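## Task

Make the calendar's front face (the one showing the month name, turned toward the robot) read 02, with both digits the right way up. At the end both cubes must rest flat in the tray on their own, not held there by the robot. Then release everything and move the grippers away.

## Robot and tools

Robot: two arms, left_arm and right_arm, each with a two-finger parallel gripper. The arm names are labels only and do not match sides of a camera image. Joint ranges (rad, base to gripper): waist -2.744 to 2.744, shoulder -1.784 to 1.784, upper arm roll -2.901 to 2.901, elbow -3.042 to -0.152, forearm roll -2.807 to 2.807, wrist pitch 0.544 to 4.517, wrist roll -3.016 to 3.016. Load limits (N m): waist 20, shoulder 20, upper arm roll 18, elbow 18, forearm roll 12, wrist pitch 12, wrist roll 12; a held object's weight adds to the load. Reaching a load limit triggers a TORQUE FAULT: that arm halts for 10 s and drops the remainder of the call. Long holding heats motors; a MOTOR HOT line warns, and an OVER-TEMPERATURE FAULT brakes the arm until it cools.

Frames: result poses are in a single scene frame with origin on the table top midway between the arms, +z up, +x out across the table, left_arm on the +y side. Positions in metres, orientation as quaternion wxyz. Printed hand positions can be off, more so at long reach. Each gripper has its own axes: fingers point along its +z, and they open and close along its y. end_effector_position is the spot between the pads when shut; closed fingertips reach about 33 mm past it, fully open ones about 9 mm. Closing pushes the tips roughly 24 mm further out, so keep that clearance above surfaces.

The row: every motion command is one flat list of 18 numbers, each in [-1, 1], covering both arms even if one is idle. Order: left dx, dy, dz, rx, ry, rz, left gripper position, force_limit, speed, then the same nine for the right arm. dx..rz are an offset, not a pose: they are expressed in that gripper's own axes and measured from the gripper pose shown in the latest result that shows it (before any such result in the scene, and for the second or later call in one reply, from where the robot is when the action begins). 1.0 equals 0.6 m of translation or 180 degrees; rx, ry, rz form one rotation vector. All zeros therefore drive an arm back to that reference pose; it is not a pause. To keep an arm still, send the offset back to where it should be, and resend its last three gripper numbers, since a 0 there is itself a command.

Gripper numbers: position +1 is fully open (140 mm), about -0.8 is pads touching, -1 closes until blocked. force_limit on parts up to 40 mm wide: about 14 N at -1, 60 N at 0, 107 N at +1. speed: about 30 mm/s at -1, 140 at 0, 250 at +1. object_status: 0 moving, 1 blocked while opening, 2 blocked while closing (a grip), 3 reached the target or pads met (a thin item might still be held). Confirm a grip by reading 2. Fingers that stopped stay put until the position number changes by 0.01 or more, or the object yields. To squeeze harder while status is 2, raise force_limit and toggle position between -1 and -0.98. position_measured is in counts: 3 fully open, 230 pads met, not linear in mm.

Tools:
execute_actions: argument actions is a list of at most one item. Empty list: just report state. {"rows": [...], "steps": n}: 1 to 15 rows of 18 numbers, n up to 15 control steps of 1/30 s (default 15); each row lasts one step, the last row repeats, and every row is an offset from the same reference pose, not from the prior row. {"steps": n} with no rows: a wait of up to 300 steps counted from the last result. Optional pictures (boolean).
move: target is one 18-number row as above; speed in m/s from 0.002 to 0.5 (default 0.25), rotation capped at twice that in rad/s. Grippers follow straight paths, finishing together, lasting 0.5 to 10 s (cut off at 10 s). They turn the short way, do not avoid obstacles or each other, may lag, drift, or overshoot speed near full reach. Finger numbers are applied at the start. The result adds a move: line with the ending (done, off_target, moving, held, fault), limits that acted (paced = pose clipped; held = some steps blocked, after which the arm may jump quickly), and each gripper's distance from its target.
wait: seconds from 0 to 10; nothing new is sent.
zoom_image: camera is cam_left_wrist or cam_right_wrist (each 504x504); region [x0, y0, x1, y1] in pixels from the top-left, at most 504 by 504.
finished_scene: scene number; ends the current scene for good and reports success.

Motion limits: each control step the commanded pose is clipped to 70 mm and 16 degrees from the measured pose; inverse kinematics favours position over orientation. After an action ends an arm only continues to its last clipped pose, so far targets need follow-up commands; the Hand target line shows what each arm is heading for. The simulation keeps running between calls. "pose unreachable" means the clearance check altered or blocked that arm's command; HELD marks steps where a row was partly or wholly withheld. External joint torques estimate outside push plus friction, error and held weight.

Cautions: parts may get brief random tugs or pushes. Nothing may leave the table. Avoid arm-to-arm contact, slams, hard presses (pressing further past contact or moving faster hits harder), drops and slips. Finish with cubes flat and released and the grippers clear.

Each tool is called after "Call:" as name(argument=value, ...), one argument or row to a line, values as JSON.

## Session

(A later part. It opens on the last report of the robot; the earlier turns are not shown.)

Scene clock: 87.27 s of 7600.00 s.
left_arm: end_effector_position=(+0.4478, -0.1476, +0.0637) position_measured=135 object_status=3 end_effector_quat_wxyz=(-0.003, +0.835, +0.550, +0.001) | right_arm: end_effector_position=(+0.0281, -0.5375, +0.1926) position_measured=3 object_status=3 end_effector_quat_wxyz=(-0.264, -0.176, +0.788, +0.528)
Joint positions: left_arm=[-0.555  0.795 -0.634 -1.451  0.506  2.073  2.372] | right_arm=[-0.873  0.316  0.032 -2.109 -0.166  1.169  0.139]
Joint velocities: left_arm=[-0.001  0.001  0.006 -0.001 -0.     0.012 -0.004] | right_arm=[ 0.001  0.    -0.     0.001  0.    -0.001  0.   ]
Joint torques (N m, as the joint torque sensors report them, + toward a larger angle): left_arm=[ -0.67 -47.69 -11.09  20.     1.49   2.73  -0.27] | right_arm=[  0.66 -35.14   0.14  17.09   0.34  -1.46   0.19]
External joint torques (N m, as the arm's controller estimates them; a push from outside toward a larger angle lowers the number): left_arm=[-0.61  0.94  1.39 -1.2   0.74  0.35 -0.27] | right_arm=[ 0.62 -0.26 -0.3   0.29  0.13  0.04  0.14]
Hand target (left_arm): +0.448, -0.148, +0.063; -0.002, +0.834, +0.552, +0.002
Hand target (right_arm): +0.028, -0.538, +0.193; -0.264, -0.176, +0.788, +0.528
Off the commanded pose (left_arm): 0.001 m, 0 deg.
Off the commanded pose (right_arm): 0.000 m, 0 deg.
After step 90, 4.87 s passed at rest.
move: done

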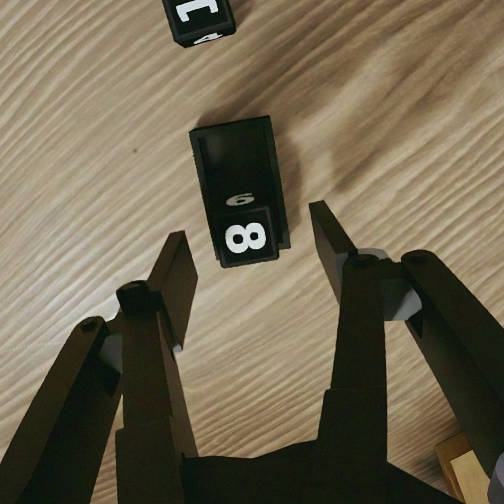

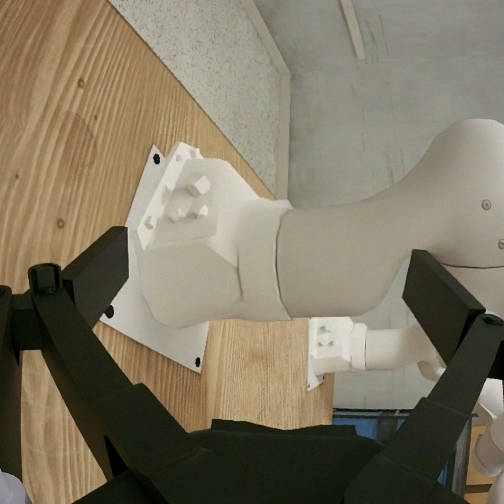

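Call:
move(
  target=[0,-0.003,0.024,0,0,0,-0.05,-0.5,-0.5,0,0,0,0,0,0,1,0,0],
  speed=0.03,
)

Call:
move(
  target=[0,0,0,0,0,0,-1,-0.7,-0.5,0,0,0,0,0,0,1,0,0],
)

Call:
move(
  target=[0.062,0,-0.001,0,0,0,-1,-0.7,-0.5,0,0,0,0,0,0,1,0,0],
  speed=0.025,
)

Call:
move(
  target=[0,0,0,0,0,0,-0.05,-0.7,-0.5,0,0,0,0,0,0,1,0,0],
)

Call:
move(
  target=[0,0,-0.065,0,0,0,-0.05,-0.7,-0.5,0,0,0,0,0,0,1,0,0],
  speed=0.1,
)

Scene clock: 95.77 s of 7600.00 s.
left_arm: end_effector_position=(+0.4461, -0.1463, +0.0504) position_measured=135 object_status=3 end_effector_quat_wxyz=(-0.004, +0.836, +0.549, -0.000) | right_arm: end_effector_position=(+0.0281, -0.5375, +0.1926) position_measured=3 object_status=3 end_effector_quat_wxyz=(-0.264, -0.176, +0.788, +0.528)
Joint positions: left_arm=[-0.556  0.808 -0.626 -1.464  0.511  2.096  2.37 ] | right_arm=[-0.873  0.316  0.032 -2.109 -0.166  1.169  0.139]
Joint velocities: left_arm=[-0.002 -0.001  0.001 -0.    -0.     0.011 -0.001] | right_arm=[-0.     0.     0.    -0.     0.001 -0.001 -0.002]
Joint torques (N m, as the joint torque sensors report them, + toward a larger angle): left_arm=[ -0.46 -47.62 -11.27  19.56   1.47   2.78  -0.26] | right_arm=[  0.79 -35.18  -0.02  16.86   0.35  -1.48   0.23]
External joint torques (N m, as the arm's controller estimates them; a push from outside toward a larger angle lowers the number): left_arm=[-0.5   1.32  1.27 -1.59  0.73  0.39 -0.26] | right_arm=[ 0.83 -0.37 -0.39  0.09  0.14  0.03  0.18]
Hand target (left_arm): +0.446, -0.147, +0.049; -0.003, +0.835, +0.550, +0.001
Hand target (right_arm): +0.028, -0.538, +0.193; -0.264, -0.176, +0.788, +0.528
Off the commanded pose (left_arm): 0.001 m, 0 deg.
Off the commanded pose (right_arm): 0.000 m, 0 deg.
After step 90, 4.73 s passed at rest.
move: done

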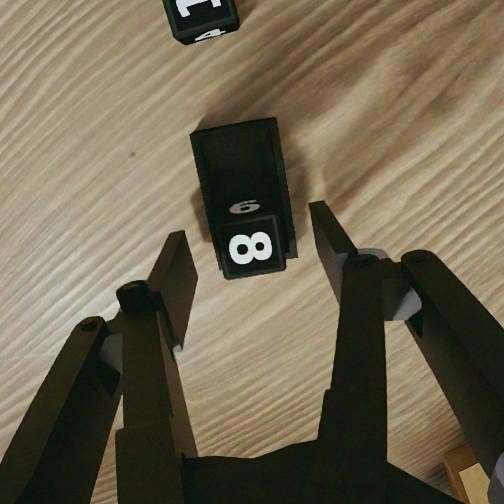

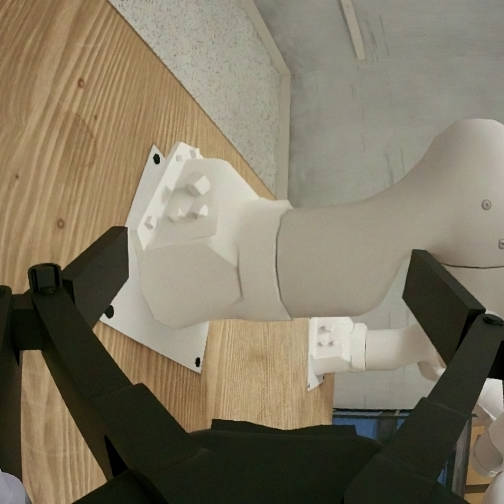

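Scene clock: 96.37 s of 7600.00 s.
left_arm: end_effector_position=(+0.4462, -0.1464, +0.0506) position_measured=187 object_status=2 end_effector_quat_wxyz=(-0.004, +0.836, +0.549, -0.000) | right_arm: end_effector_position=(+0.0281, -0.5375, +0.1926) position_measured=3 object_status=3 end_effector_quat_wxyz=(-0.264, -0.176, +0.788, +0.528)
Joint positions: left_arm=[-0.557  0.808 -0.626 -1.464  0.511  2.096  2.37 ] | right_arm=[-0.873  0.316  0.032 -2.109 -0.166  1.169  0.139]
Joint velocities: left_arm=[ 0.001 -0.    -0.    -0.001 -0.    -0.001  0.   ] | right_arm=[ 0.     0.     0.    -0.     0.001  0.     0.001]
Joint torques (N m, as the joint torque sensors report them, + toward a larger angle): left_arm=[  0.22 -47.5  -11.99  20.39   0.76   2.38  -0.08] | right_arm=[  0.77 -35.07  -0.06  16.99   0.41  -1.45   0.23]
External joint torques (N m, as the arm's controller estimates them; a push from outside toward a larger angle lowers the number): left_arm=[ 0.11  1.53  0.51 -0.82  0.01 -0.02 -0.08] | right_arm=[ 0.78 -0.25 -0.46  0.25  0.2   0.06  0.17]
Hand target (left_arm): +0.446, -0.146, +0.050; -0.004, +0.836, +0.549, -0.000
Hand target (right_arm): +0.028, -0.538, +0.193; -0.264, -0.176, +0.788, +0.528
Off the commanded pose (left_arm): 0.000 m, 0 deg.
Off the commanded pose (right_arm): 0.000 m, 0 deg.
move: done

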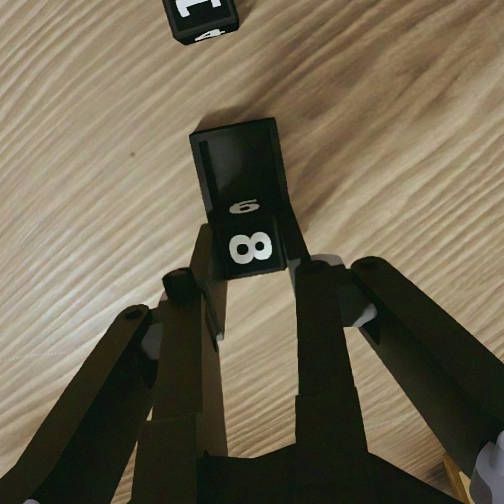

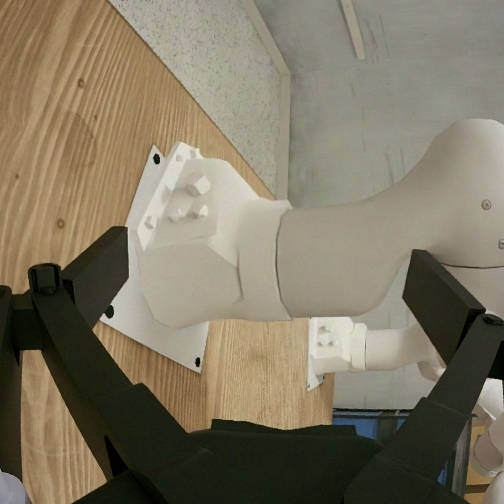

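Scene clock: 98.10 s of 7600.00 s.
left_arm: end_effector_position=(+0.4608, -0.1117, +0.0503) position_measured=187 object_status=2 end_effector_quat_wxyz=(-0.006, +0.833, +0.553, -0.000) | right_arm: end_effector_position=(+0.0281, -0.5375, +0.1926) position_measured=3 object_status=3 end_effector_quat_wxyz=(-0.264, -0.176, +0.788, +0.528)
Joint positions: left_arm=[-0.471  0.76  -0.645 -1.555  0.511  2.129  2.394] | right_arm=[-0.873  0.316  0.032 -2.109 -0.166  1.169  0.139]
Joint velocities: left_arm=[ 0.005 -0.002 -0.002 -0.004 -0.     0.004  0.009] | right_arm=[-0.001 -0.001 -0.002  0.    -0.001  0.001  0.001]
Joint torques (N m, as the joint torque sensors report them, + toward a larger angle): left_arm=[  0.7  -46.7  -13.18  18.7    1.16   2.71   0.06] | right_arm=[  0.41 -35.1    0.    16.97   0.35  -1.47   0.18]
External joint torques (N m, as the arm's controller estimates them; a push from outside toward a larger angle lowers the number): left_arm=[ 0.67  0.45 -0.58 -2.34  0.43  0.32  0.06] | right_arm=[ 0.55 -0.21 -0.27  0.17  0.15  0.03  0.13]
Hand target (left_arm): +0.461, -0.112, +0.051; -0.005, +0.836, +0.549, -0.000
Hand target (right_arm): +0.028, -0.538, +0.193; -0.264, -0.176, +0.788, +0.528
Off the commanded pose (left_arm): 0.001 m, 1 deg.
Off the commanded pose (right_arm): 0.000 m, 0 deg.
move: done

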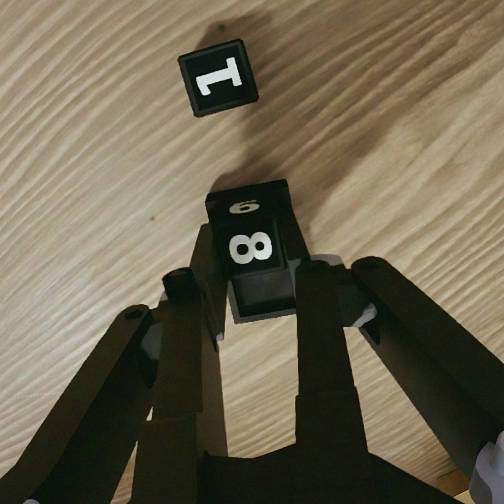

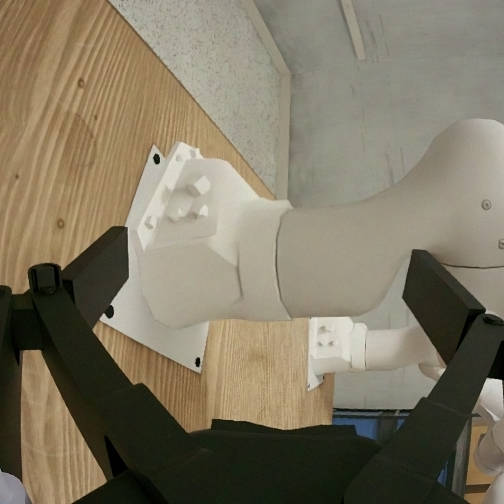

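Scene clock: 98.70 s of 7600.00 s.
left_arm: end_effector_position=(+0.4608, -0.1117, +0.0503) position_measured=135 object_status=0 end_effector_quat_wxyz=(-0.006, +0.833, +0.553, -0.000) | right_arm: end_effector_position=(+0.0281, -0.5375, +0.1926) position_measured=3 object_status=3 end_effector_quat_wxyz=(-0.264, -0.176, +0.788, +0.528)
Joint positions: left_arm=[-0.471  0.76  -0.645 -1.555  0.511  2.129  2.394] | right_arm=[-0.873  0.316  0.032 -2.109 -0.166  1.169  0.139]
Joint velocities: left_arm=[ 0.001 -0.001 -0.001  0.001  0.001  0.001 -0.001] | right_arm=[ 0.001 -0.002 -0.001 -0.001 -0.    -0.     0.001]
Joint torques (N m, as the joint torque sensors report them, + toward a larger angle): left_arm=[  0.13 -45.78 -12.07  20.     0.73   2.41  -0.07] | right_arm=[  0.42 -35.02   0.3   17.14   0.35  -1.46   0.19]
External joint torques (N m, as the arm's controller estimates them; a push from outside toward a larger angle lowers the number): left_arm=[-0.02  1.28  0.44 -1.01 -0.01  0.02 -0.07] | right_arm=[ 0.43 -0.09 -0.1   0.35  0.15  0.05  0.14]
Hand target (left_arm): +0.461, -0.112, +0.050; -0.006, +0.833, +0.553, -0.000
Hand target (right_arm): +0.028, -0.538, +0.193; -0.264, -0.176, +0.788, +0.528
Off the commanded pose (left_arm): 0.000 m, 0 deg.
Off the commanded pose (right_arm): 0.000 m, 0 deg.
move: done

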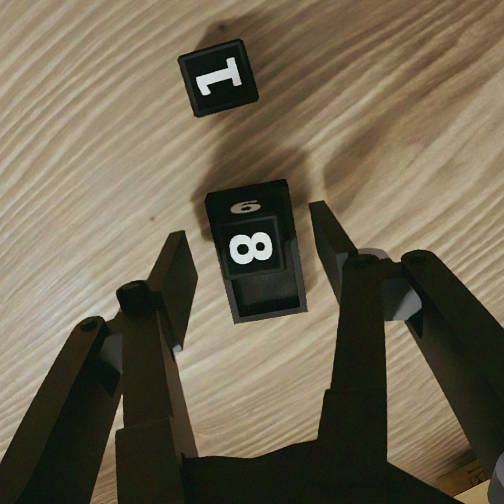

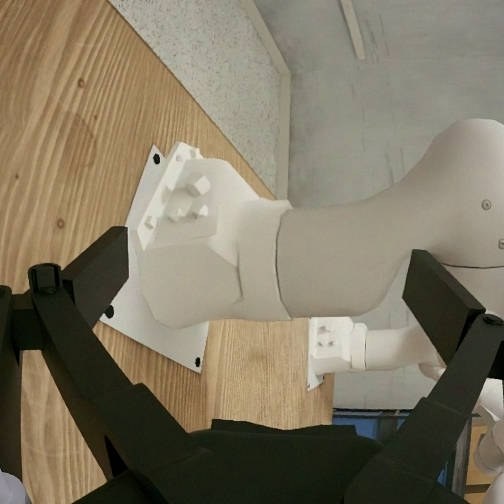

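Scene clock: 99.63 s of 7600.00 s.
left_arm: end_effector_position=(+0.4617, -0.1125, +0.0892) position_measured=135 object_status=3 end_effector_quat_wxyz=(-0.004, +0.832, +0.555, +0.001) | right_arm: end_effector_position=(+0.0281, -0.5375, +0.1926) position_measured=3 object_status=3 end_effector_quat_wxyz=(-0.264, -0.176, +0.788, +0.528)
Joint positions: left_arm=[-0.457  0.709 -0.673 -1.539  0.484  2.068  2.405] | right_arm=[-0.873  0.316  0.032 -2.109 -0.166  1.169  0.139]
Joint velocities: left_arm=[ 0.002  0.001 -0.001  0.001 -0.001 -0.011  0.005] | right_arm=[-0.001  0.    -0.    -0.001  0.    -0.001  0.   ]
Joint torques (N m, as the joint torque sensors report them, + toward a larger angle): left_arm=[  1.82 -44.74 -13.67  20.85   0.03   2.     0.14] | right_arm=[  0.77 -35.3    0.09  16.95   0.35  -1.5    0.21]
External joint torques (N m, as the arm's controller estimates them; a push from outside toward a larger angle lowers the number): left_arm=[ 1.91  1.36 -1.33 -0.66 -0.73 -0.39  0.14] | right_arm=[ 0.79 -0.44 -0.3   0.18  0.14  0.01  0.16]
Hand target (left_arm): +0.461, -0.112, +0.089; -0.006, +0.833, +0.553, -0.000
Hand target (right_arm): +0.028, -0.538, +0.193; -0.264, -0.176, +0.788, +0.528
Off the commanded pose (left_arm): 0.001 m, 0 deg.
Off the commanded pose (right_arm): 0.000 m, 0 deg.
move: done

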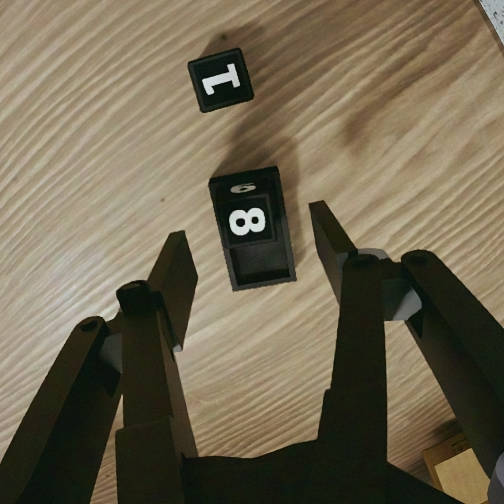

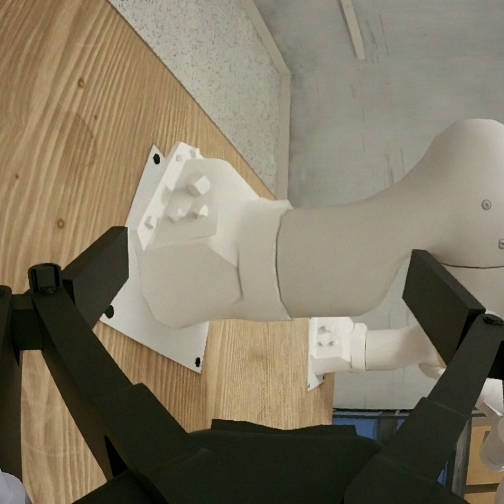

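Call:
move(
  target=[0.131,0.002,0,0,0,0.002,-0.05,-0.5,-0.5,0,0,0,0,0,0,1,0,0],
  speed=0.1,
)

Call:
move(
  target=[0,0,0.072,0,0,0,-0.05,-0.5,-0.5,0,0,0,0,0,0,1,0,0],
  speed=0.06,
)

Scene clock: 109.37 s of 7600.00 s.
left_arm: end_effector_position=(+0.4922, -0.0405, +0.0884) position_measured=135 object_status=3 end_effector_quat_wxyz=(-0.006, +0.831, +0.557, +0.000) | right_arm: end_effector_position=(+0.0281, -0.5375, +0.1926) position_measured=3 object_status=3 end_effector_quat_wxyz=(-0.264, -0.176, +0.788, +0.528)
Joint positions: left_arm=[-0.272  0.63  -0.722 -1.691  0.479  2.125  2.488] | right_arm=[-0.873  0.316  0.032 -2.109 -0.166  1.169  0.139]
Joint velocities: left_arm=[ 0.003  0.    -0.002 -0.     0.     0.002  0.017] | right_arm=[-0.001 -0.001  0.     0.    -0.    -0.    -0.001]
Joint torques (N m, as the joint torque sensors report them, + toward a larger angle): left_arm=[  1.37 -42.04 -12.52  19.38   1.53   2.7    0.09] | right_arm=[  0.43 -34.87  -0.05  17.2    0.35  -1.45   0.21]
External joint torques (N m, as the arm's controller estimates them; a push from outside toward a larger angle lowers the number): left_arm=[ 1.33  0.32 -0.39 -1.97  0.8   0.31  0.09] | right_arm=[ 0.51 -0.03 -0.38  0.42  0.15  0.05  0.16]
Hand target (left_arm): +0.493, -0.040, +0.089; -0.005, +0.834, +0.552, +0.001
Hand target (right_arm): +0.028, -0.538, +0.193; -0.264, -0.176, +0.788, +0.528
Off the commanded pose (left_arm): 0.002 m, 1 deg.
Off the commanded pose (right_arm): 0.000 m, 0 deg.
After step 90, 5.37 s passed at rest.
move: done

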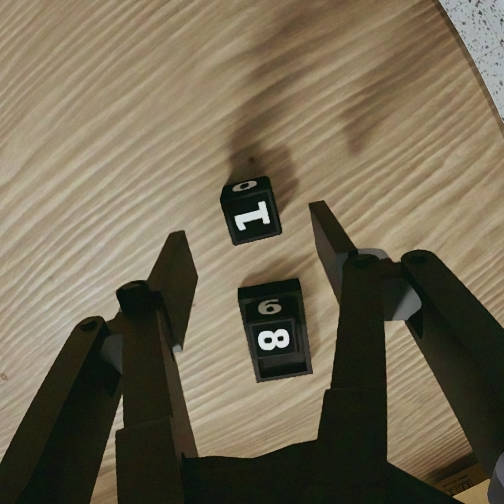

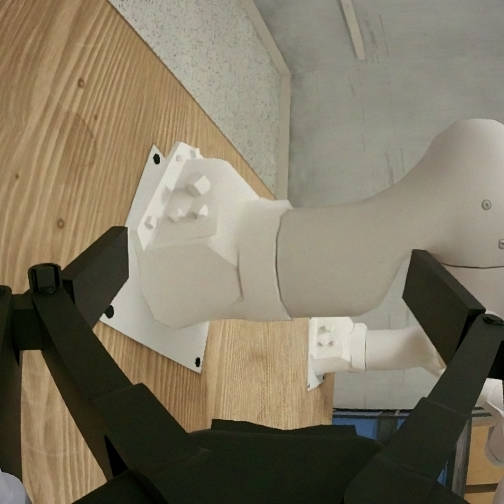

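Scene clock: 110.43 s of 7600.00 s.
left_arm: end_effector_position=(+0.4915, -0.0395, +0.0459) position_measured=135 object_status=3 end_effector_quat_wxyz=(-0.008, +0.832, +0.555, -0.001) | right_arm: end_effector_position=(+0.0281, -0.5375, +0.1926) position_measured=3 object_status=3 end_effector_quat_wxyz=(-0.264, -0.176, +0.788, +0.528)
Joint positions: left_arm=[-0.297  0.689 -0.681 -1.707  0.516  2.192  2.473] | right_arm=[-0.873  0.316  0.032 -2.109 -0.166  1.169  0.139]
Joint velocities: left_arm=[-0.006 -0.001  0.004 -0.002  0.001  0.017 -0.008] | right_arm=[-0.     0.001 -0.     0.001  0.001  0.    -0.001]
Joint torques (N m, as the joint torque sensors report them, + toward a larger angle): left_arm=[ -0.26 -42.71 -11.15  19.17   1.47   2.63  -0.23] | right_arm=[  0.73 -35.44   0.12  17.03   0.36  -1.48   0.16]
External joint torques (N m, as the arm's controller estimates them; a push from outside toward a larger angle lowers the number): left_arm=[-0.05  1.09  1.59 -1.36  0.77  0.25 -0.23] | right_arm=[ 0.67 -0.54 -0.34  0.22  0.14  0.02  0.1 ]
Hand target (left_arm): +0.492, -0.041, +0.046; -0.006, +0.831, +0.557, +0.000
Hand target (right_arm): +0.028, -0.538, +0.193; -0.264, -0.176, +0.788, +0.528
Off the commanded pose (left_arm): 0.001 m, 0 deg.
Off the commanded pose (right_arm): 0.000 m, 0 deg.
move: done

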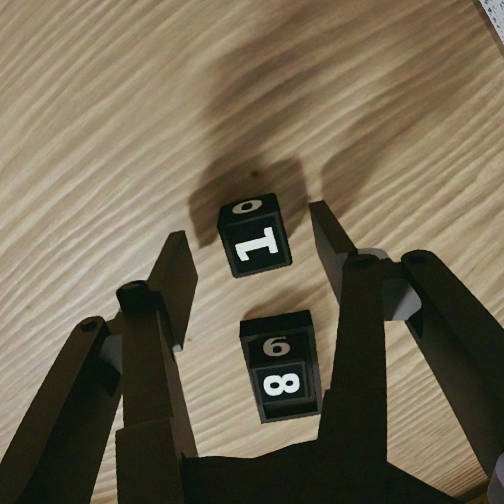

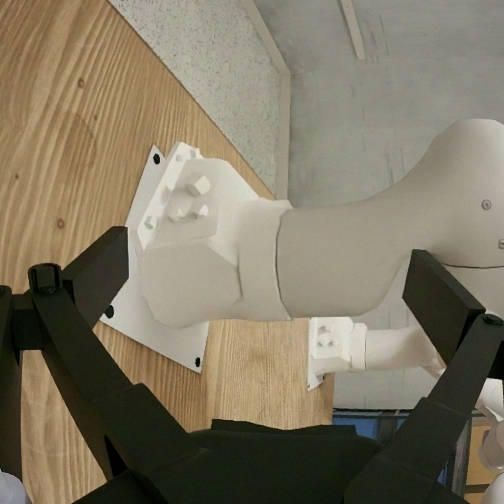

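Call:
move(
  target=[0,0.005,0,0,0,0.004,-0.05,-0.5,-0.5,0,0,0,0,0,0,1,0,0],
  speed=0.03,
)

Call:
move(
  target=[0,0,0,0,0,0,-1,-0.5,-0.5,0,0,0,0,0,0,1,0,0],
)

Call:
move(
  target=[0,0,-0.085,0,0,0,-1,-0.5,-0.5,0,0,0,0,0,0,1,0,0],
  speed=0.08,
)

Call:
move(
  target=[-0.19,-0.005,0,0,0,0.004,-1,-0.5,-0.5,0,0,0,0,0,0,1,0,0],
  speed=0.1,
)

Scene clock: 118.37 s of 7600.00 s.
left_arm: end_effector_position=(+0.4947, -0.0406, +0.0462) position_measured=135 object_status=3 end_effector_quat_wxyz=(-0.006, +0.832, +0.554, -0.002) | right_arm: end_effector_position=(+0.0281, -0.5375, +0.1926) position_measured=3 object_status=3 end_effector_quat_wxyz=(-0.264, -0.176, +0.788, +0.528)
Joint positions: left_arm=[-0.298  0.696 -0.681 -1.695  0.517  2.189  2.478] | right_arm=[-0.873  0.316  0.032 -2.109 -0.166  1.169  0.139]
Joint velocities: left_arm=[-0.001  0.003  0.001  0.002  0.    -0.005  0.011] | right_arm=[-0.002 -0.     0.    -0.002 -0.001  0.001 -0.001]
Joint torques (N m, as the joint torque sensors report them, + toward a larger angle): left_arm=[ -0.65 -42.66 -12.62  20.48   1.45   1.97   0.09] | right_arm=[  0.66 -35.29   0.19  17.31   0.36  -1.48   0.19]
External joint torques (N m, as the arm's controller estimates them; a push from outside toward a larger angle lowers the number): left_arm=[-0.63  1.31  0.02 -0.08  0.75 -0.42  0.09] | right_arm=[ 0.68 -0.53 -0.2   0.62  0.16  0.03  0.14]
Hand target (left_arm): +0.494, -0.041, +0.046; -0.007, +0.835, +0.550, -0.001
Hand target (right_arm): +0.028, -0.538, +0.193; -0.264, -0.176, +0.788, +0.528
Off the commanded pose (left_arm): 0.001 m, 1 deg.
Off the commanded pose (right_arm): 0.000 m, 0 deg.
After step 90, 4.23 s passed at rest.
move: done

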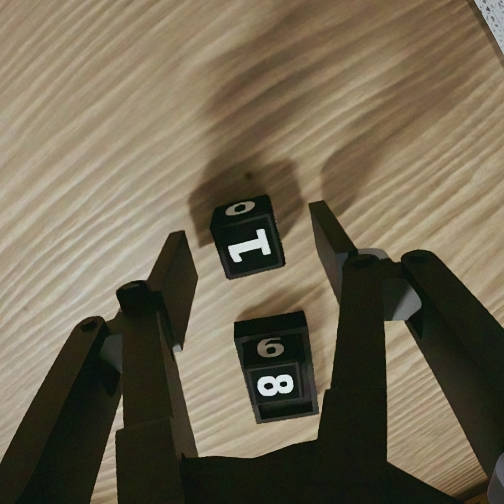

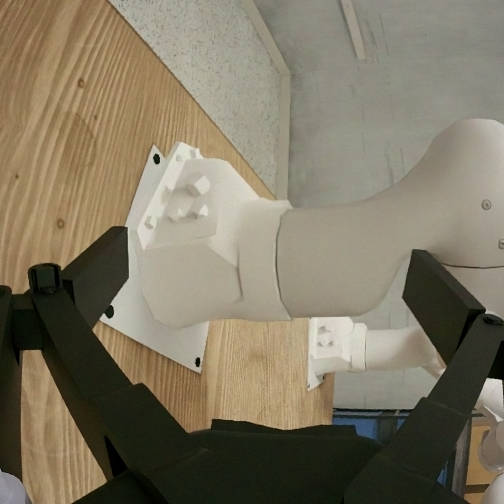

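Scene clock: 118.97 s of 7600.00 s.
left_arm: end_effector_position=(+0.4948, -0.0407, +0.0464) position_measured=188 object_status=2 end_effector_quat_wxyz=(-0.006, +0.832, +0.554, -0.002) | right_arm: end_effector_position=(+0.0281, -0.5375, +0.1926) position_measured=3 object_status=3 end_effector_quat_wxyz=(-0.264, -0.176, +0.788, +0.528)
Joint positions: left_arm=[-0.298  0.696 -0.681 -1.695  0.517  2.189  2.478] | right_arm=[-0.873  0.316  0.032 -2.109 -0.166  1.169  0.139]
Joint velocities: left_arm=[ 0.001 -0.    -0.    -0.    -0.001  0.001 -0.001] | right_arm=[ 0.001 -0.     0.001 -0.001  0.001  0.    -0.001]
Joint torques (N m, as the joint torque sensors report them, + toward a larger angle): left_arm=[  0.3  -42.9  -12.    19.66   0.72   2.39  -0.11] | right_arm=[  0.74 -35.27  -0.02  16.96   0.33  -1.46   0.17]
External joint torques (N m, as the arm's controller estimates them; a push from outside toward a larger angle lowers the number): left_arm=[ 0.24  1.15  0.6  -0.97  0.01  0.   -0.11] | right_arm=[ 0.69 -0.42 -0.46  0.21  0.12  0.05  0.12]
Hand target (left_arm): +0.495, -0.041, +0.046; -0.006, +0.832, +0.554, -0.002
Hand target (right_arm): +0.028, -0.538, +0.193; -0.264, -0.176, +0.788, +0.528
Off the commanded pose (left_arm): 0.000 m, 0 deg.
Off the commanded pose (right_arm): 0.000 m, 0 deg.
move: done

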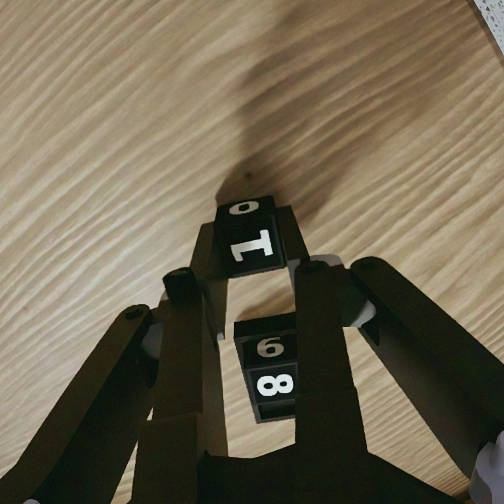

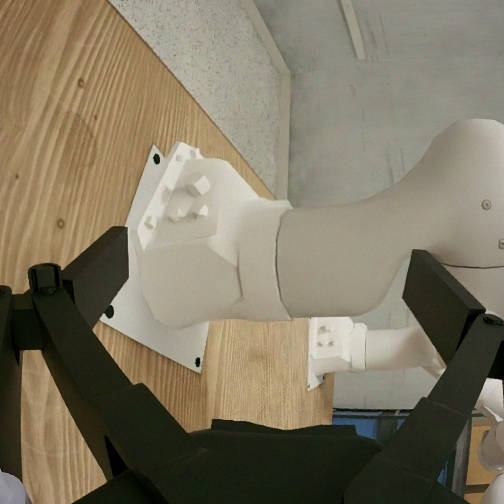

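Scene clock: 120.10 s of 7600.00 s.
left_arm: end_effector_position=(+0.4957, -0.0411, +0.0967) position_measured=188 object_status=2 end_effector_quat_wxyz=(-0.005, +0.831, +0.556, -0.000) | right_arm: end_effector_position=(+0.0281, -0.5375, +0.1926) position_measured=3 object_status=3 end_effector_quat_wxyz=(-0.264, -0.176, +0.788, +0.528)
Joint positions: left_arm=[-0.269  0.627 -0.727 -1.674  0.473  2.107  2.499] | right_arm=[-0.873  0.316  0.032 -2.109 -0.166  1.169  0.139]
Joint velocities: left_arm=[ 0.002 -0.    -0.001  0.001  0.    -0.011  0.006] | right_arm=[-0.    -0.    -0.002 -0.001 -0.001 -0.     0.001]
Joint torques (N m, as the joint torque sensors report them, + toward a larger angle): left_arm=[  2.01 -41.5  -12.59  21.19   0.07   2.07   0.2 ] | right_arm=[  0.68 -35.15   0.12  17.1    0.38  -1.49   0.21]
External joint torques (N m, as the arm's controller estimates them; a push from outside toward a larger angle lowers the number): left_arm=[ 2.01  1.   -0.43 -0.34 -0.69 -0.33  0.2 ] | right_arm=[ 0.72 -0.29 -0.25  0.34  0.17  0.03  0.15]
Hand target (left_arm): +0.495, -0.041, +0.097; -0.006, +0.832, +0.554, -0.002
Hand target (right_arm): +0.028, -0.538, +0.193; -0.264, -0.176, +0.788, +0.528
Off the commanded pose (left_arm): 0.001 m, 0 deg.
Off the commanded pose (right_arm): 0.000 m, 0 deg.
move: done

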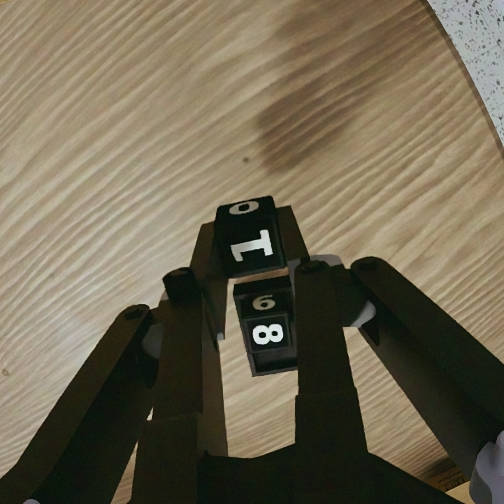

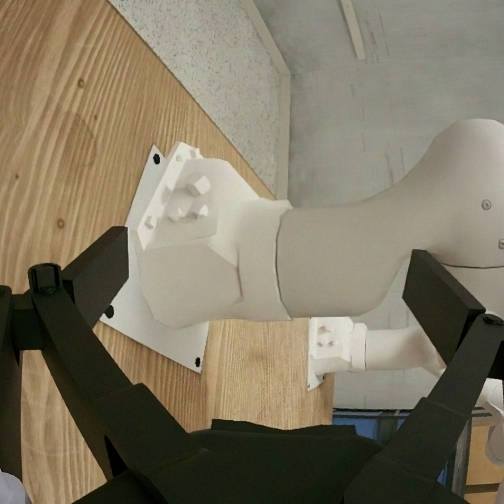

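Scene clock: 121.83 s of 7600.00 s.
left_arm: end_effector_position=(+0.4503, -0.1456, +0.0985) position_measured=188 object_status=2 end_effector_quat_wxyz=(-0.003, +0.837, +0.547, +0.001) | right_arm: end_effector_position=(+0.0281, -0.5375, +0.1926) position_measured=3 object_status=3 end_effector_quat_wxyz=(-0.264, -0.176, +0.788, +0.528)
Joint positions: left_arm=[-0.538  0.752 -0.659 -1.434  0.484  2.016  2.397] | right_arm=[-0.873  0.316  0.032 -2.109 -0.166  1.169  0.139]
Joint velocities: left_arm=[-0.001  0.001 -0.001 -0.     0.    -0.005 -0.009] | right_arm=[-0.001  0.    -0.    -0.001  0.001 -0.001 -0.   ]
Joint torques (N m, as the joint torque sensors report them, + toward a larger angle): left_arm=[ -0.64 -46.44 -10.89  21.52   0.09   2.02  -0.29] | right_arm=[  0.95 -35.29  -0.01  17.28   0.33  -1.46   0.19]
External joint torques (N m, as the arm's controller estimates them; a push from outside toward a larger angle lowers the number): left_arm=[-0.44  1.5   1.47 -0.08 -0.69 -0.37 -0.29] | right_arm=[ 0.96 -0.48 -0.4   0.55  0.13  0.05  0.14]
Hand target (left_arm): +0.449, -0.145, +0.098; -0.004, +0.835, +0.550, +0.000
Hand target (right_arm): +0.028, -0.538, +0.193; -0.264, -0.176, +0.788, +0.528
Off the commanded pose (left_arm): 0.003 m, 1 deg.
Off the commanded pose (right_arm): 0.000 m, 0 deg.
move: done

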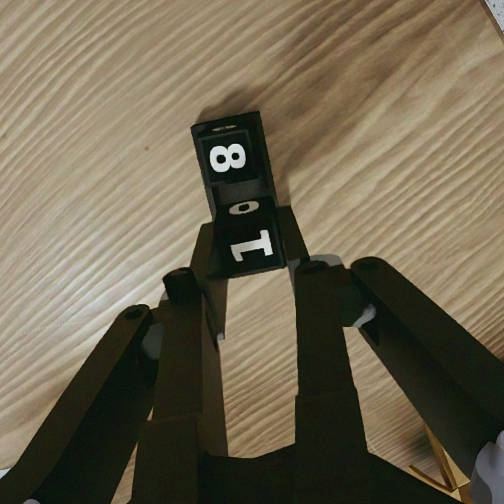

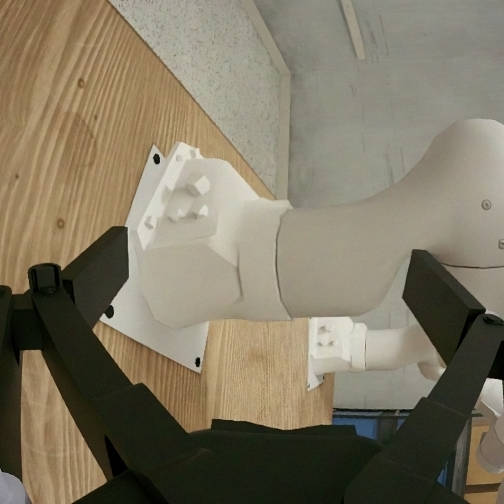

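Call:
move(
  target=[0,-0.006,0.035,0,0,0,-1,-0.5,-0.5,0,0,0,0,0,0,1,0,0],
  speed=0.02,
)

Call:
zoom_image(
  camera="cam_left_wrist",
  region=[170, 100, 330, 290],
)

Scene clock: 128.30 s of 7600.00 s.
left_arm: end_effector_position=(+0.4470, -0.1434, +0.0786) position_measured=188 object_status=2 end_effector_quat_wxyz=(-0.004, +0.838, +0.546, -0.000) | right_arm: end_effector_position=(+0.0281, -0.5375, +0.1926) position_measured=3 object_status=3 end_effector_quat_wxyz=(-0.264, -0.176, +0.788, +0.528)
Joint positions: left_arm=[-0.539  0.765 -0.647 -1.464  0.491  2.056  2.391] | right_arm=[-0.873  0.316  0.032 -2.109 -0.166  1.169  0.139]
Joint velocities: left_arm=[-0.001 -0.     0.003 -0.     0.001  0.014 -0.002] | right_arm=[ 0.002  0.001 -0.001  0.001 -0.002  0.    -0.001]
Joint torques (N m, as the joint torque sensors report them, + toward a larger angle): left_arm=[ -1.24 -46.78 -11.    19.64   1.51   2.79  -0.3 ] | right_arm=[  0.86 -35.03   0.21  17.15   0.34  -1.47   0.22]
External joint torques (N m, as the arm's controller estimates them; a push from outside toward a larger angle lowers the number): left_arm=[-1.44  1.29  1.23 -1.91  0.75  0.4  -0.3 ] | right_arm=[ 0.83 -0.15 -0.21  0.34  0.14  0.02  0.17]
Hand target (left_arm): +0.447, -0.144, +0.078; -0.003, +0.837, +0.547, +0.001
Hand target (right_arm): +0.028, -0.538, +0.193; -0.264, -0.176, +0.788, +0.528
Off the commanded pose (left_arm): 0.001 m, 0 deg.
Off the commanded pose (right_arm): 0.000 m, 0 deg.
After step 150, 0.23 s passed at rest.
move: done

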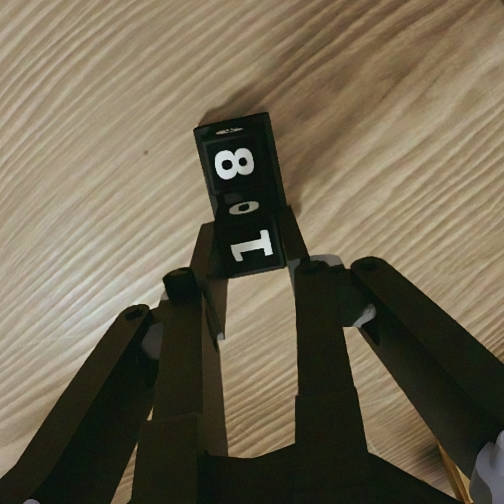

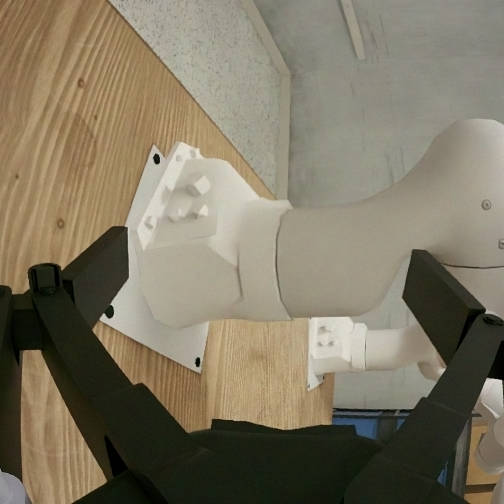

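Region (170, 100, 330, 290) of cam_left_wrist's 504x504 image, scaled by 2.653, with more detail than that image has; it fills the left 424 columns of this view, and the rest is white.

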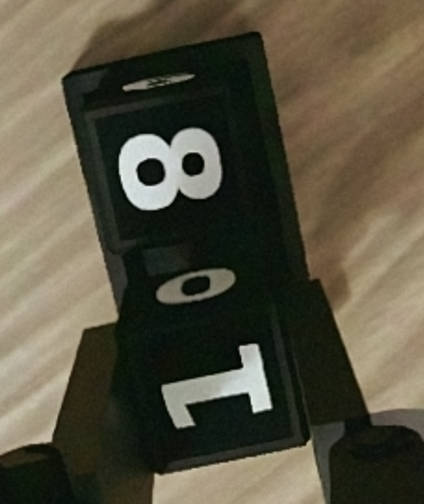

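Call:
move(
  target=[0.003,0.001,0.02,0,0,0,-1,-0.5,-0.5,0,0,0,0,0,0,1,0,0],
  speed=0.015,
)

Call:
zoom_image(
  camera="cam_left_wrist",
  region=[170, 100, 330, 290],
)

Scene clock: 134.33 s of 7600.00 s.
left_arm: end_effector_position=(+0.4478, -0.1420, +0.0679) position_measured=188 object_status=2 end_effector_quat_wxyz=(-0.005, +0.838, +0.546, -0.001) | right_arm: end_effector_position=(+0.0281, -0.5375, +0.1926) position_measured=3 object_status=3 end_effector_quat_wxyz=(-0.264, -0.176, +0.788, +0.528)
Joint positions: left_arm=[-0.539  0.778 -0.64  -1.47   0.496  2.073  2.39 ] | right_arm=[-0.873  0.316  0.032 -2.109 -0.166  1.169  0.139]
Joint velocities: left_arm=[-0.     0.001  0.001 -0.001 -0.     0.007  0.001] | right_arm=[-0.001 -0.001 -0.    -0.    -0.001 -0.001  0.001]
Joint torques (N m, as the joint torque sensors report them, + toward a larger angle): left_arm=[ -0.15 -46.73 -10.84  19.89   1.56   2.8   -0.12] | right_arm=[  0.67 -35.26   0.09  17.07   0.36  -1.47   0.2 ]
External joint torques (N m, as the arm's controller estimates them; a push from outside toward a larger angle lowers the number): left_arm=[-0.09  1.54  1.59 -1.44  0.81  0.42 -0.12] | right_arm=[ 0.71 -0.31 -0.28  0.28  0.16  0.04  0.14]
Hand target (left_arm): +0.448, -0.142, +0.067; -0.004, +0.838, +0.546, -0.000
Hand target (right_arm): +0.028, -0.538, +0.193; -0.264, -0.176, +0.788, +0.528
Off the commanded pose (left_arm): 0.001 m, 0 deg.
Off the commanded pose (right_arm): 0.000 m, 0 deg.
After step 90, 2.00 s passed at rest.
move: done

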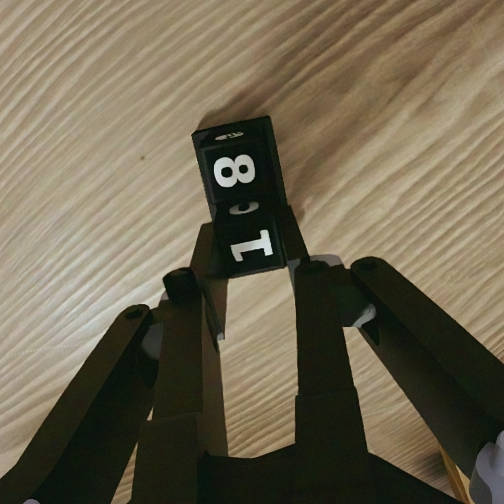

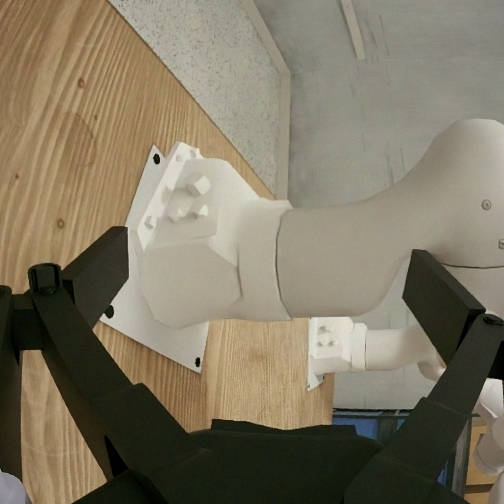

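Region (170, 100, 330, 290) of cam_left_wrist's 504x504 image, scaled by 2.653, with more detail than that image has; it fills the left 424 columns of this view, and the rest is white.

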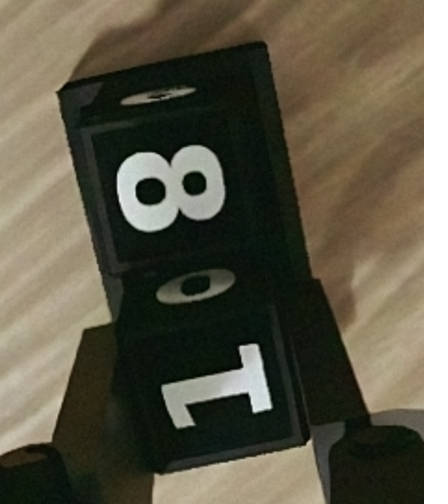

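Call:
move(
  target=[0.0015,0,0.027,0,0,0,-1,-0.5,-0.5,0,0,0,0,0,0,1,0,0],
  speed=0.012,
)

Call:
zoom_image(
  camera="cam_left_wrist",
  region=[170, 100, 330, 290],
)

Scene clock: 140.13 s of 7600.00 s.
left_arm: end_effector_position=(+0.4492, -0.1419, +0.0568) position_measured=188 object_status=2 end_effector_quat_wxyz=(-0.003, +0.838, +0.545, -0.002) | right_arm: end_effector_position=(+0.0281, -0.5375, +0.1926) position_measured=3 object_status=3 end_effector_quat_wxyz=(-0.264, -0.176, +0.788, +0.528)
Joint positions: left_arm=[-0.542  0.792 -0.631 -1.476  0.503  2.095  2.39 ] | right_arm=[-0.873  0.316  0.032 -2.109 -0.166  1.169  0.139]
Joint velocities: left_arm=[-0.001  0.    -0.    -0.002 -0.001  0.001  0.001] | right_arm=[ 0.001  0.    -0.001  0.     0.    -0.     0.001]
Joint torques (N m, as the joint torque sensors report them, + toward a larger angle): left_arm=[ -1.24 -44.5   -9.73  18.33   1.65   3.19  -0.29] | right_arm=[  0.85 -35.19   0.15  16.96   0.36  -1.47   0.19]
External joint torques (N m, as the arm's controller estimates them; a push from outside toward a larger angle lowers the number): left_arm=[-0.99  3.77  2.82 -2.66  0.91  0.81 -0.29] | right_arm=[ 0.93 -0.33 -0.17  0.18  0.16  0.03  0.13]
Hand target (left_arm): +0.448, -0.141, +0.052; -0.005, +0.838, +0.546, -0.001
Hand target (right_arm): +0.028, -0.538, +0.193; -0.264, -0.176, +0.788, +0.528
Off the commanded pose (left_arm): 0.005 m, 0 deg.
Off the commanded pose (right_arm): 0.000 m, 0 deg.
After step 90, 1.23 s passed at rest.
move: off_target (left_arm)

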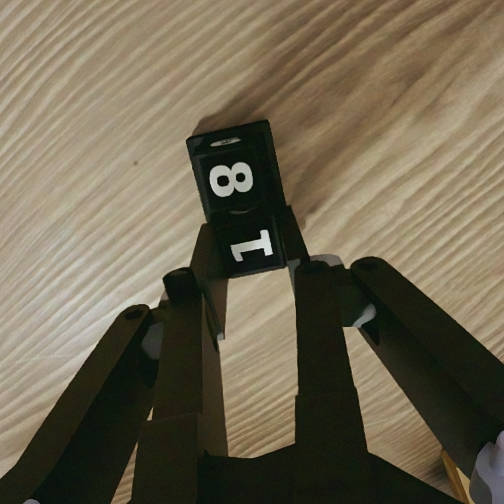

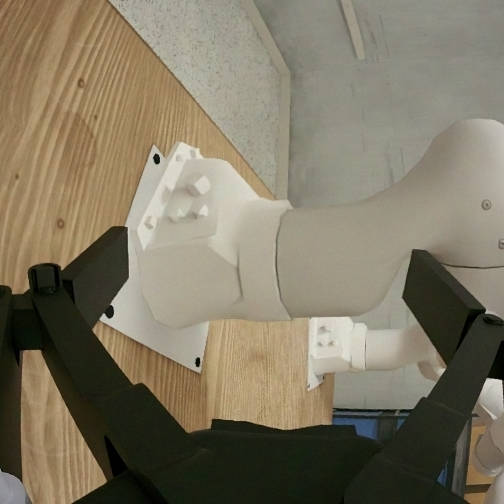

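Region (170, 100, 330, 290) of cam_left_wrist's 504x504 image, scaled by 2.653, with more detail than that image has; it fills the left 424 columns of this view, and the rest is white.

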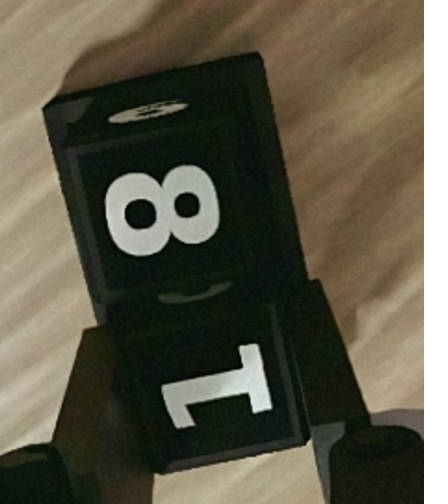

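Call:
move(
  target=[0.001,-0.0035,-0.004,0,0,0,-1,-0.5,-0.5,0,0,0,0,0,0,1,0,0],
  speed=0.01,
)

Call:
move(
  target=[0,0,0.014,0,0,0,-1,-0.5,-0.5,0,0,0,0,0,0,1,0,0],
  speed=0.01,
)

Call:
zoom_image(
  camera="cam_left_wrist",
  region=[170, 100, 330, 290],
)

Scene clock: 145.83 s of 7600.00 s.
left_arm: end_effector_position=(+0.4480, -0.1400, +0.0582) position_measured=188 object_status=2 end_effector_quat_wxyz=(-0.004, +0.839, +0.544, -0.000) | right_arm: end_effector_position=(+0.0281, -0.5375, +0.1926) position_measured=3 object_status=3 end_effector_quat_wxyz=(-0.264, -0.176, +0.788, +0.528)
Joint positions: left_arm=[-0.539  0.783 -0.632 -1.486  0.503  2.095  2.39 ] | right_arm=[-0.873  0.316  0.032 -2.109 -0.166  1.169  0.139]
Joint velocities: left_arm=[ 0.002 -0.001  0.001 -0.002 -0.002  0.    -0.   ] | right_arm=[-0.001  0.001 -0.    -0.    -0.    -0.    -0.001]
Joint torques (N m, as the joint torque sensors report them, + toward a larger angle): left_arm=[  0.92 -47.87 -12.88  19.28  -0.01   2.6   -0.11] | right_arm=[  0.52 -35.37   0.13  16.95   0.36  -1.46   0.2 ]
External joint torques (N m, as the arm's controller estimates them; a push from outside toward a larger angle lowers the number): left_arm=[ 0.72  0.35 -0.6  -1.95 -0.76  0.22 -0.11] | right_arm=[ 0.65 -0.61 -0.16  0.22  0.17  0.05  0.14]
Hand target (left_arm): +0.448, -0.140, +0.059; -0.003, +0.838, +0.545, -0.002
Hand target (right_arm): +0.028, -0.538, +0.193; -0.264, -0.176, +0.788, +0.528
Off the commanded pose (left_arm): 0.001 m, 0 deg.
Off the commanded pose (right_arm): 0.000 m, 0 deg.
After step 90, 2.00 s passed at rest.
move: done

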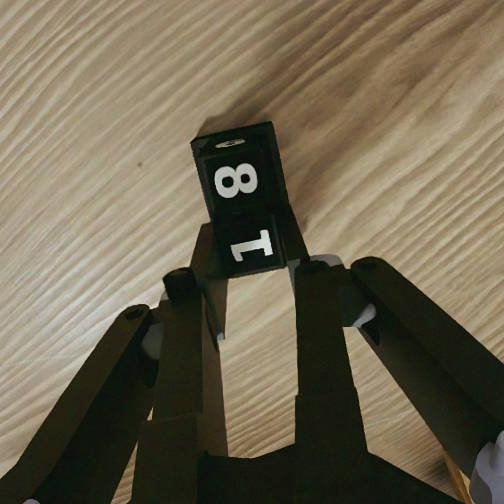

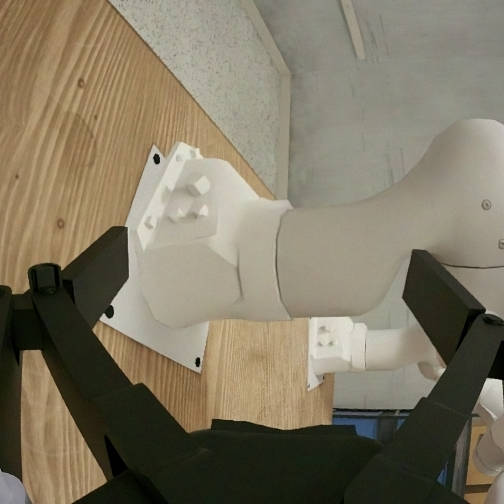

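Scene clock: 146.90 s of 7600.00 s.
left_arm: end_effector_position=(+0.4491, -0.1418, +0.0568) position_measured=188 object_status=2 end_effector_quat_wxyz=(-0.001, +0.839, +0.544, -0.000) | right_arm: end_effector_position=(+0.0281, -0.5375, +0.1926) position_measured=3 object_status=3 end_effector_quat_wxyz=(-0.264, -0.176, +0.788, +0.528)
Joint positions: left_arm=[-0.541  0.786 -0.63  -1.486  0.505  2.105  2.39 ] | right_arm=[-0.873  0.316  0.032 -2.109 -0.166  1.169  0.139]
Joint velocities: left_arm=[-0.002 -0.    -0.    -0.    -0.    -0.001 -0.   ] | right_arm=[ 0.001  0.001  0.001 -0.002  0.    -0.    -0.001]
Joint torques (N m, as the joint torque sensors report them, + toward a larger angle): left_arm=[ -1.03 -42.81  -9.31  18.68   1.65   3.05  -0.22] | right_arm=[  0.76 -35.     0.24  16.9    0.39  -1.43   0.21]
External joint torques (N m, as the arm's controller estimates them; a push from outside toward a larger angle lowers the number): left_arm=[-0.79  5.57  3.27 -2.47  0.91  0.63 -0.22] | right_arm=[ 0.66 -0.27 -0.25  0.24  0.17  0.09  0.16]
Hand target (left_arm): +0.448, -0.140, +0.050; -0.004, +0.839, +0.544, -0.000
Hand target (right_arm): +0.028, -0.538, +0.193; -0.264, -0.176, +0.788, +0.528
Off the commanded pose (left_arm): 0.007 m, 0 deg.
Off the commanded pose (right_arm): 0.000 m, 0 deg.
move: off_target (left_arm)

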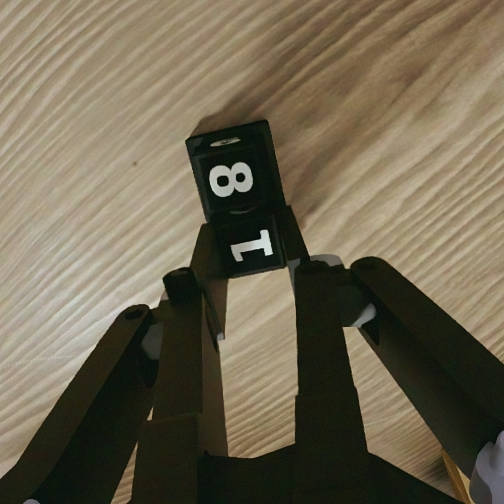

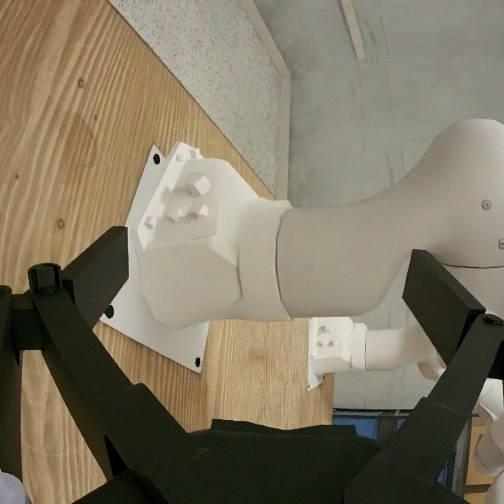

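Region (170, 100, 330, 290) of cam_left_wrist's 504x504 image, scaled by 2.653, with more detail than that image has; it fills the left 424 columns of this view, and the rest is white.

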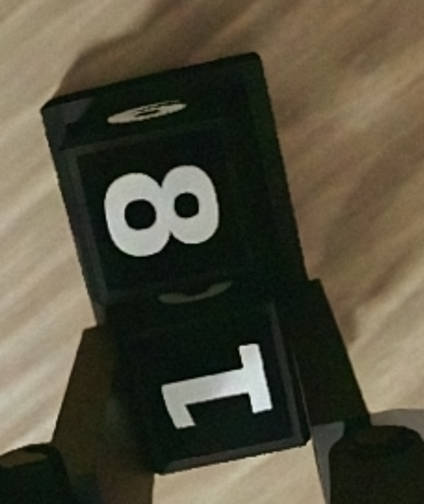

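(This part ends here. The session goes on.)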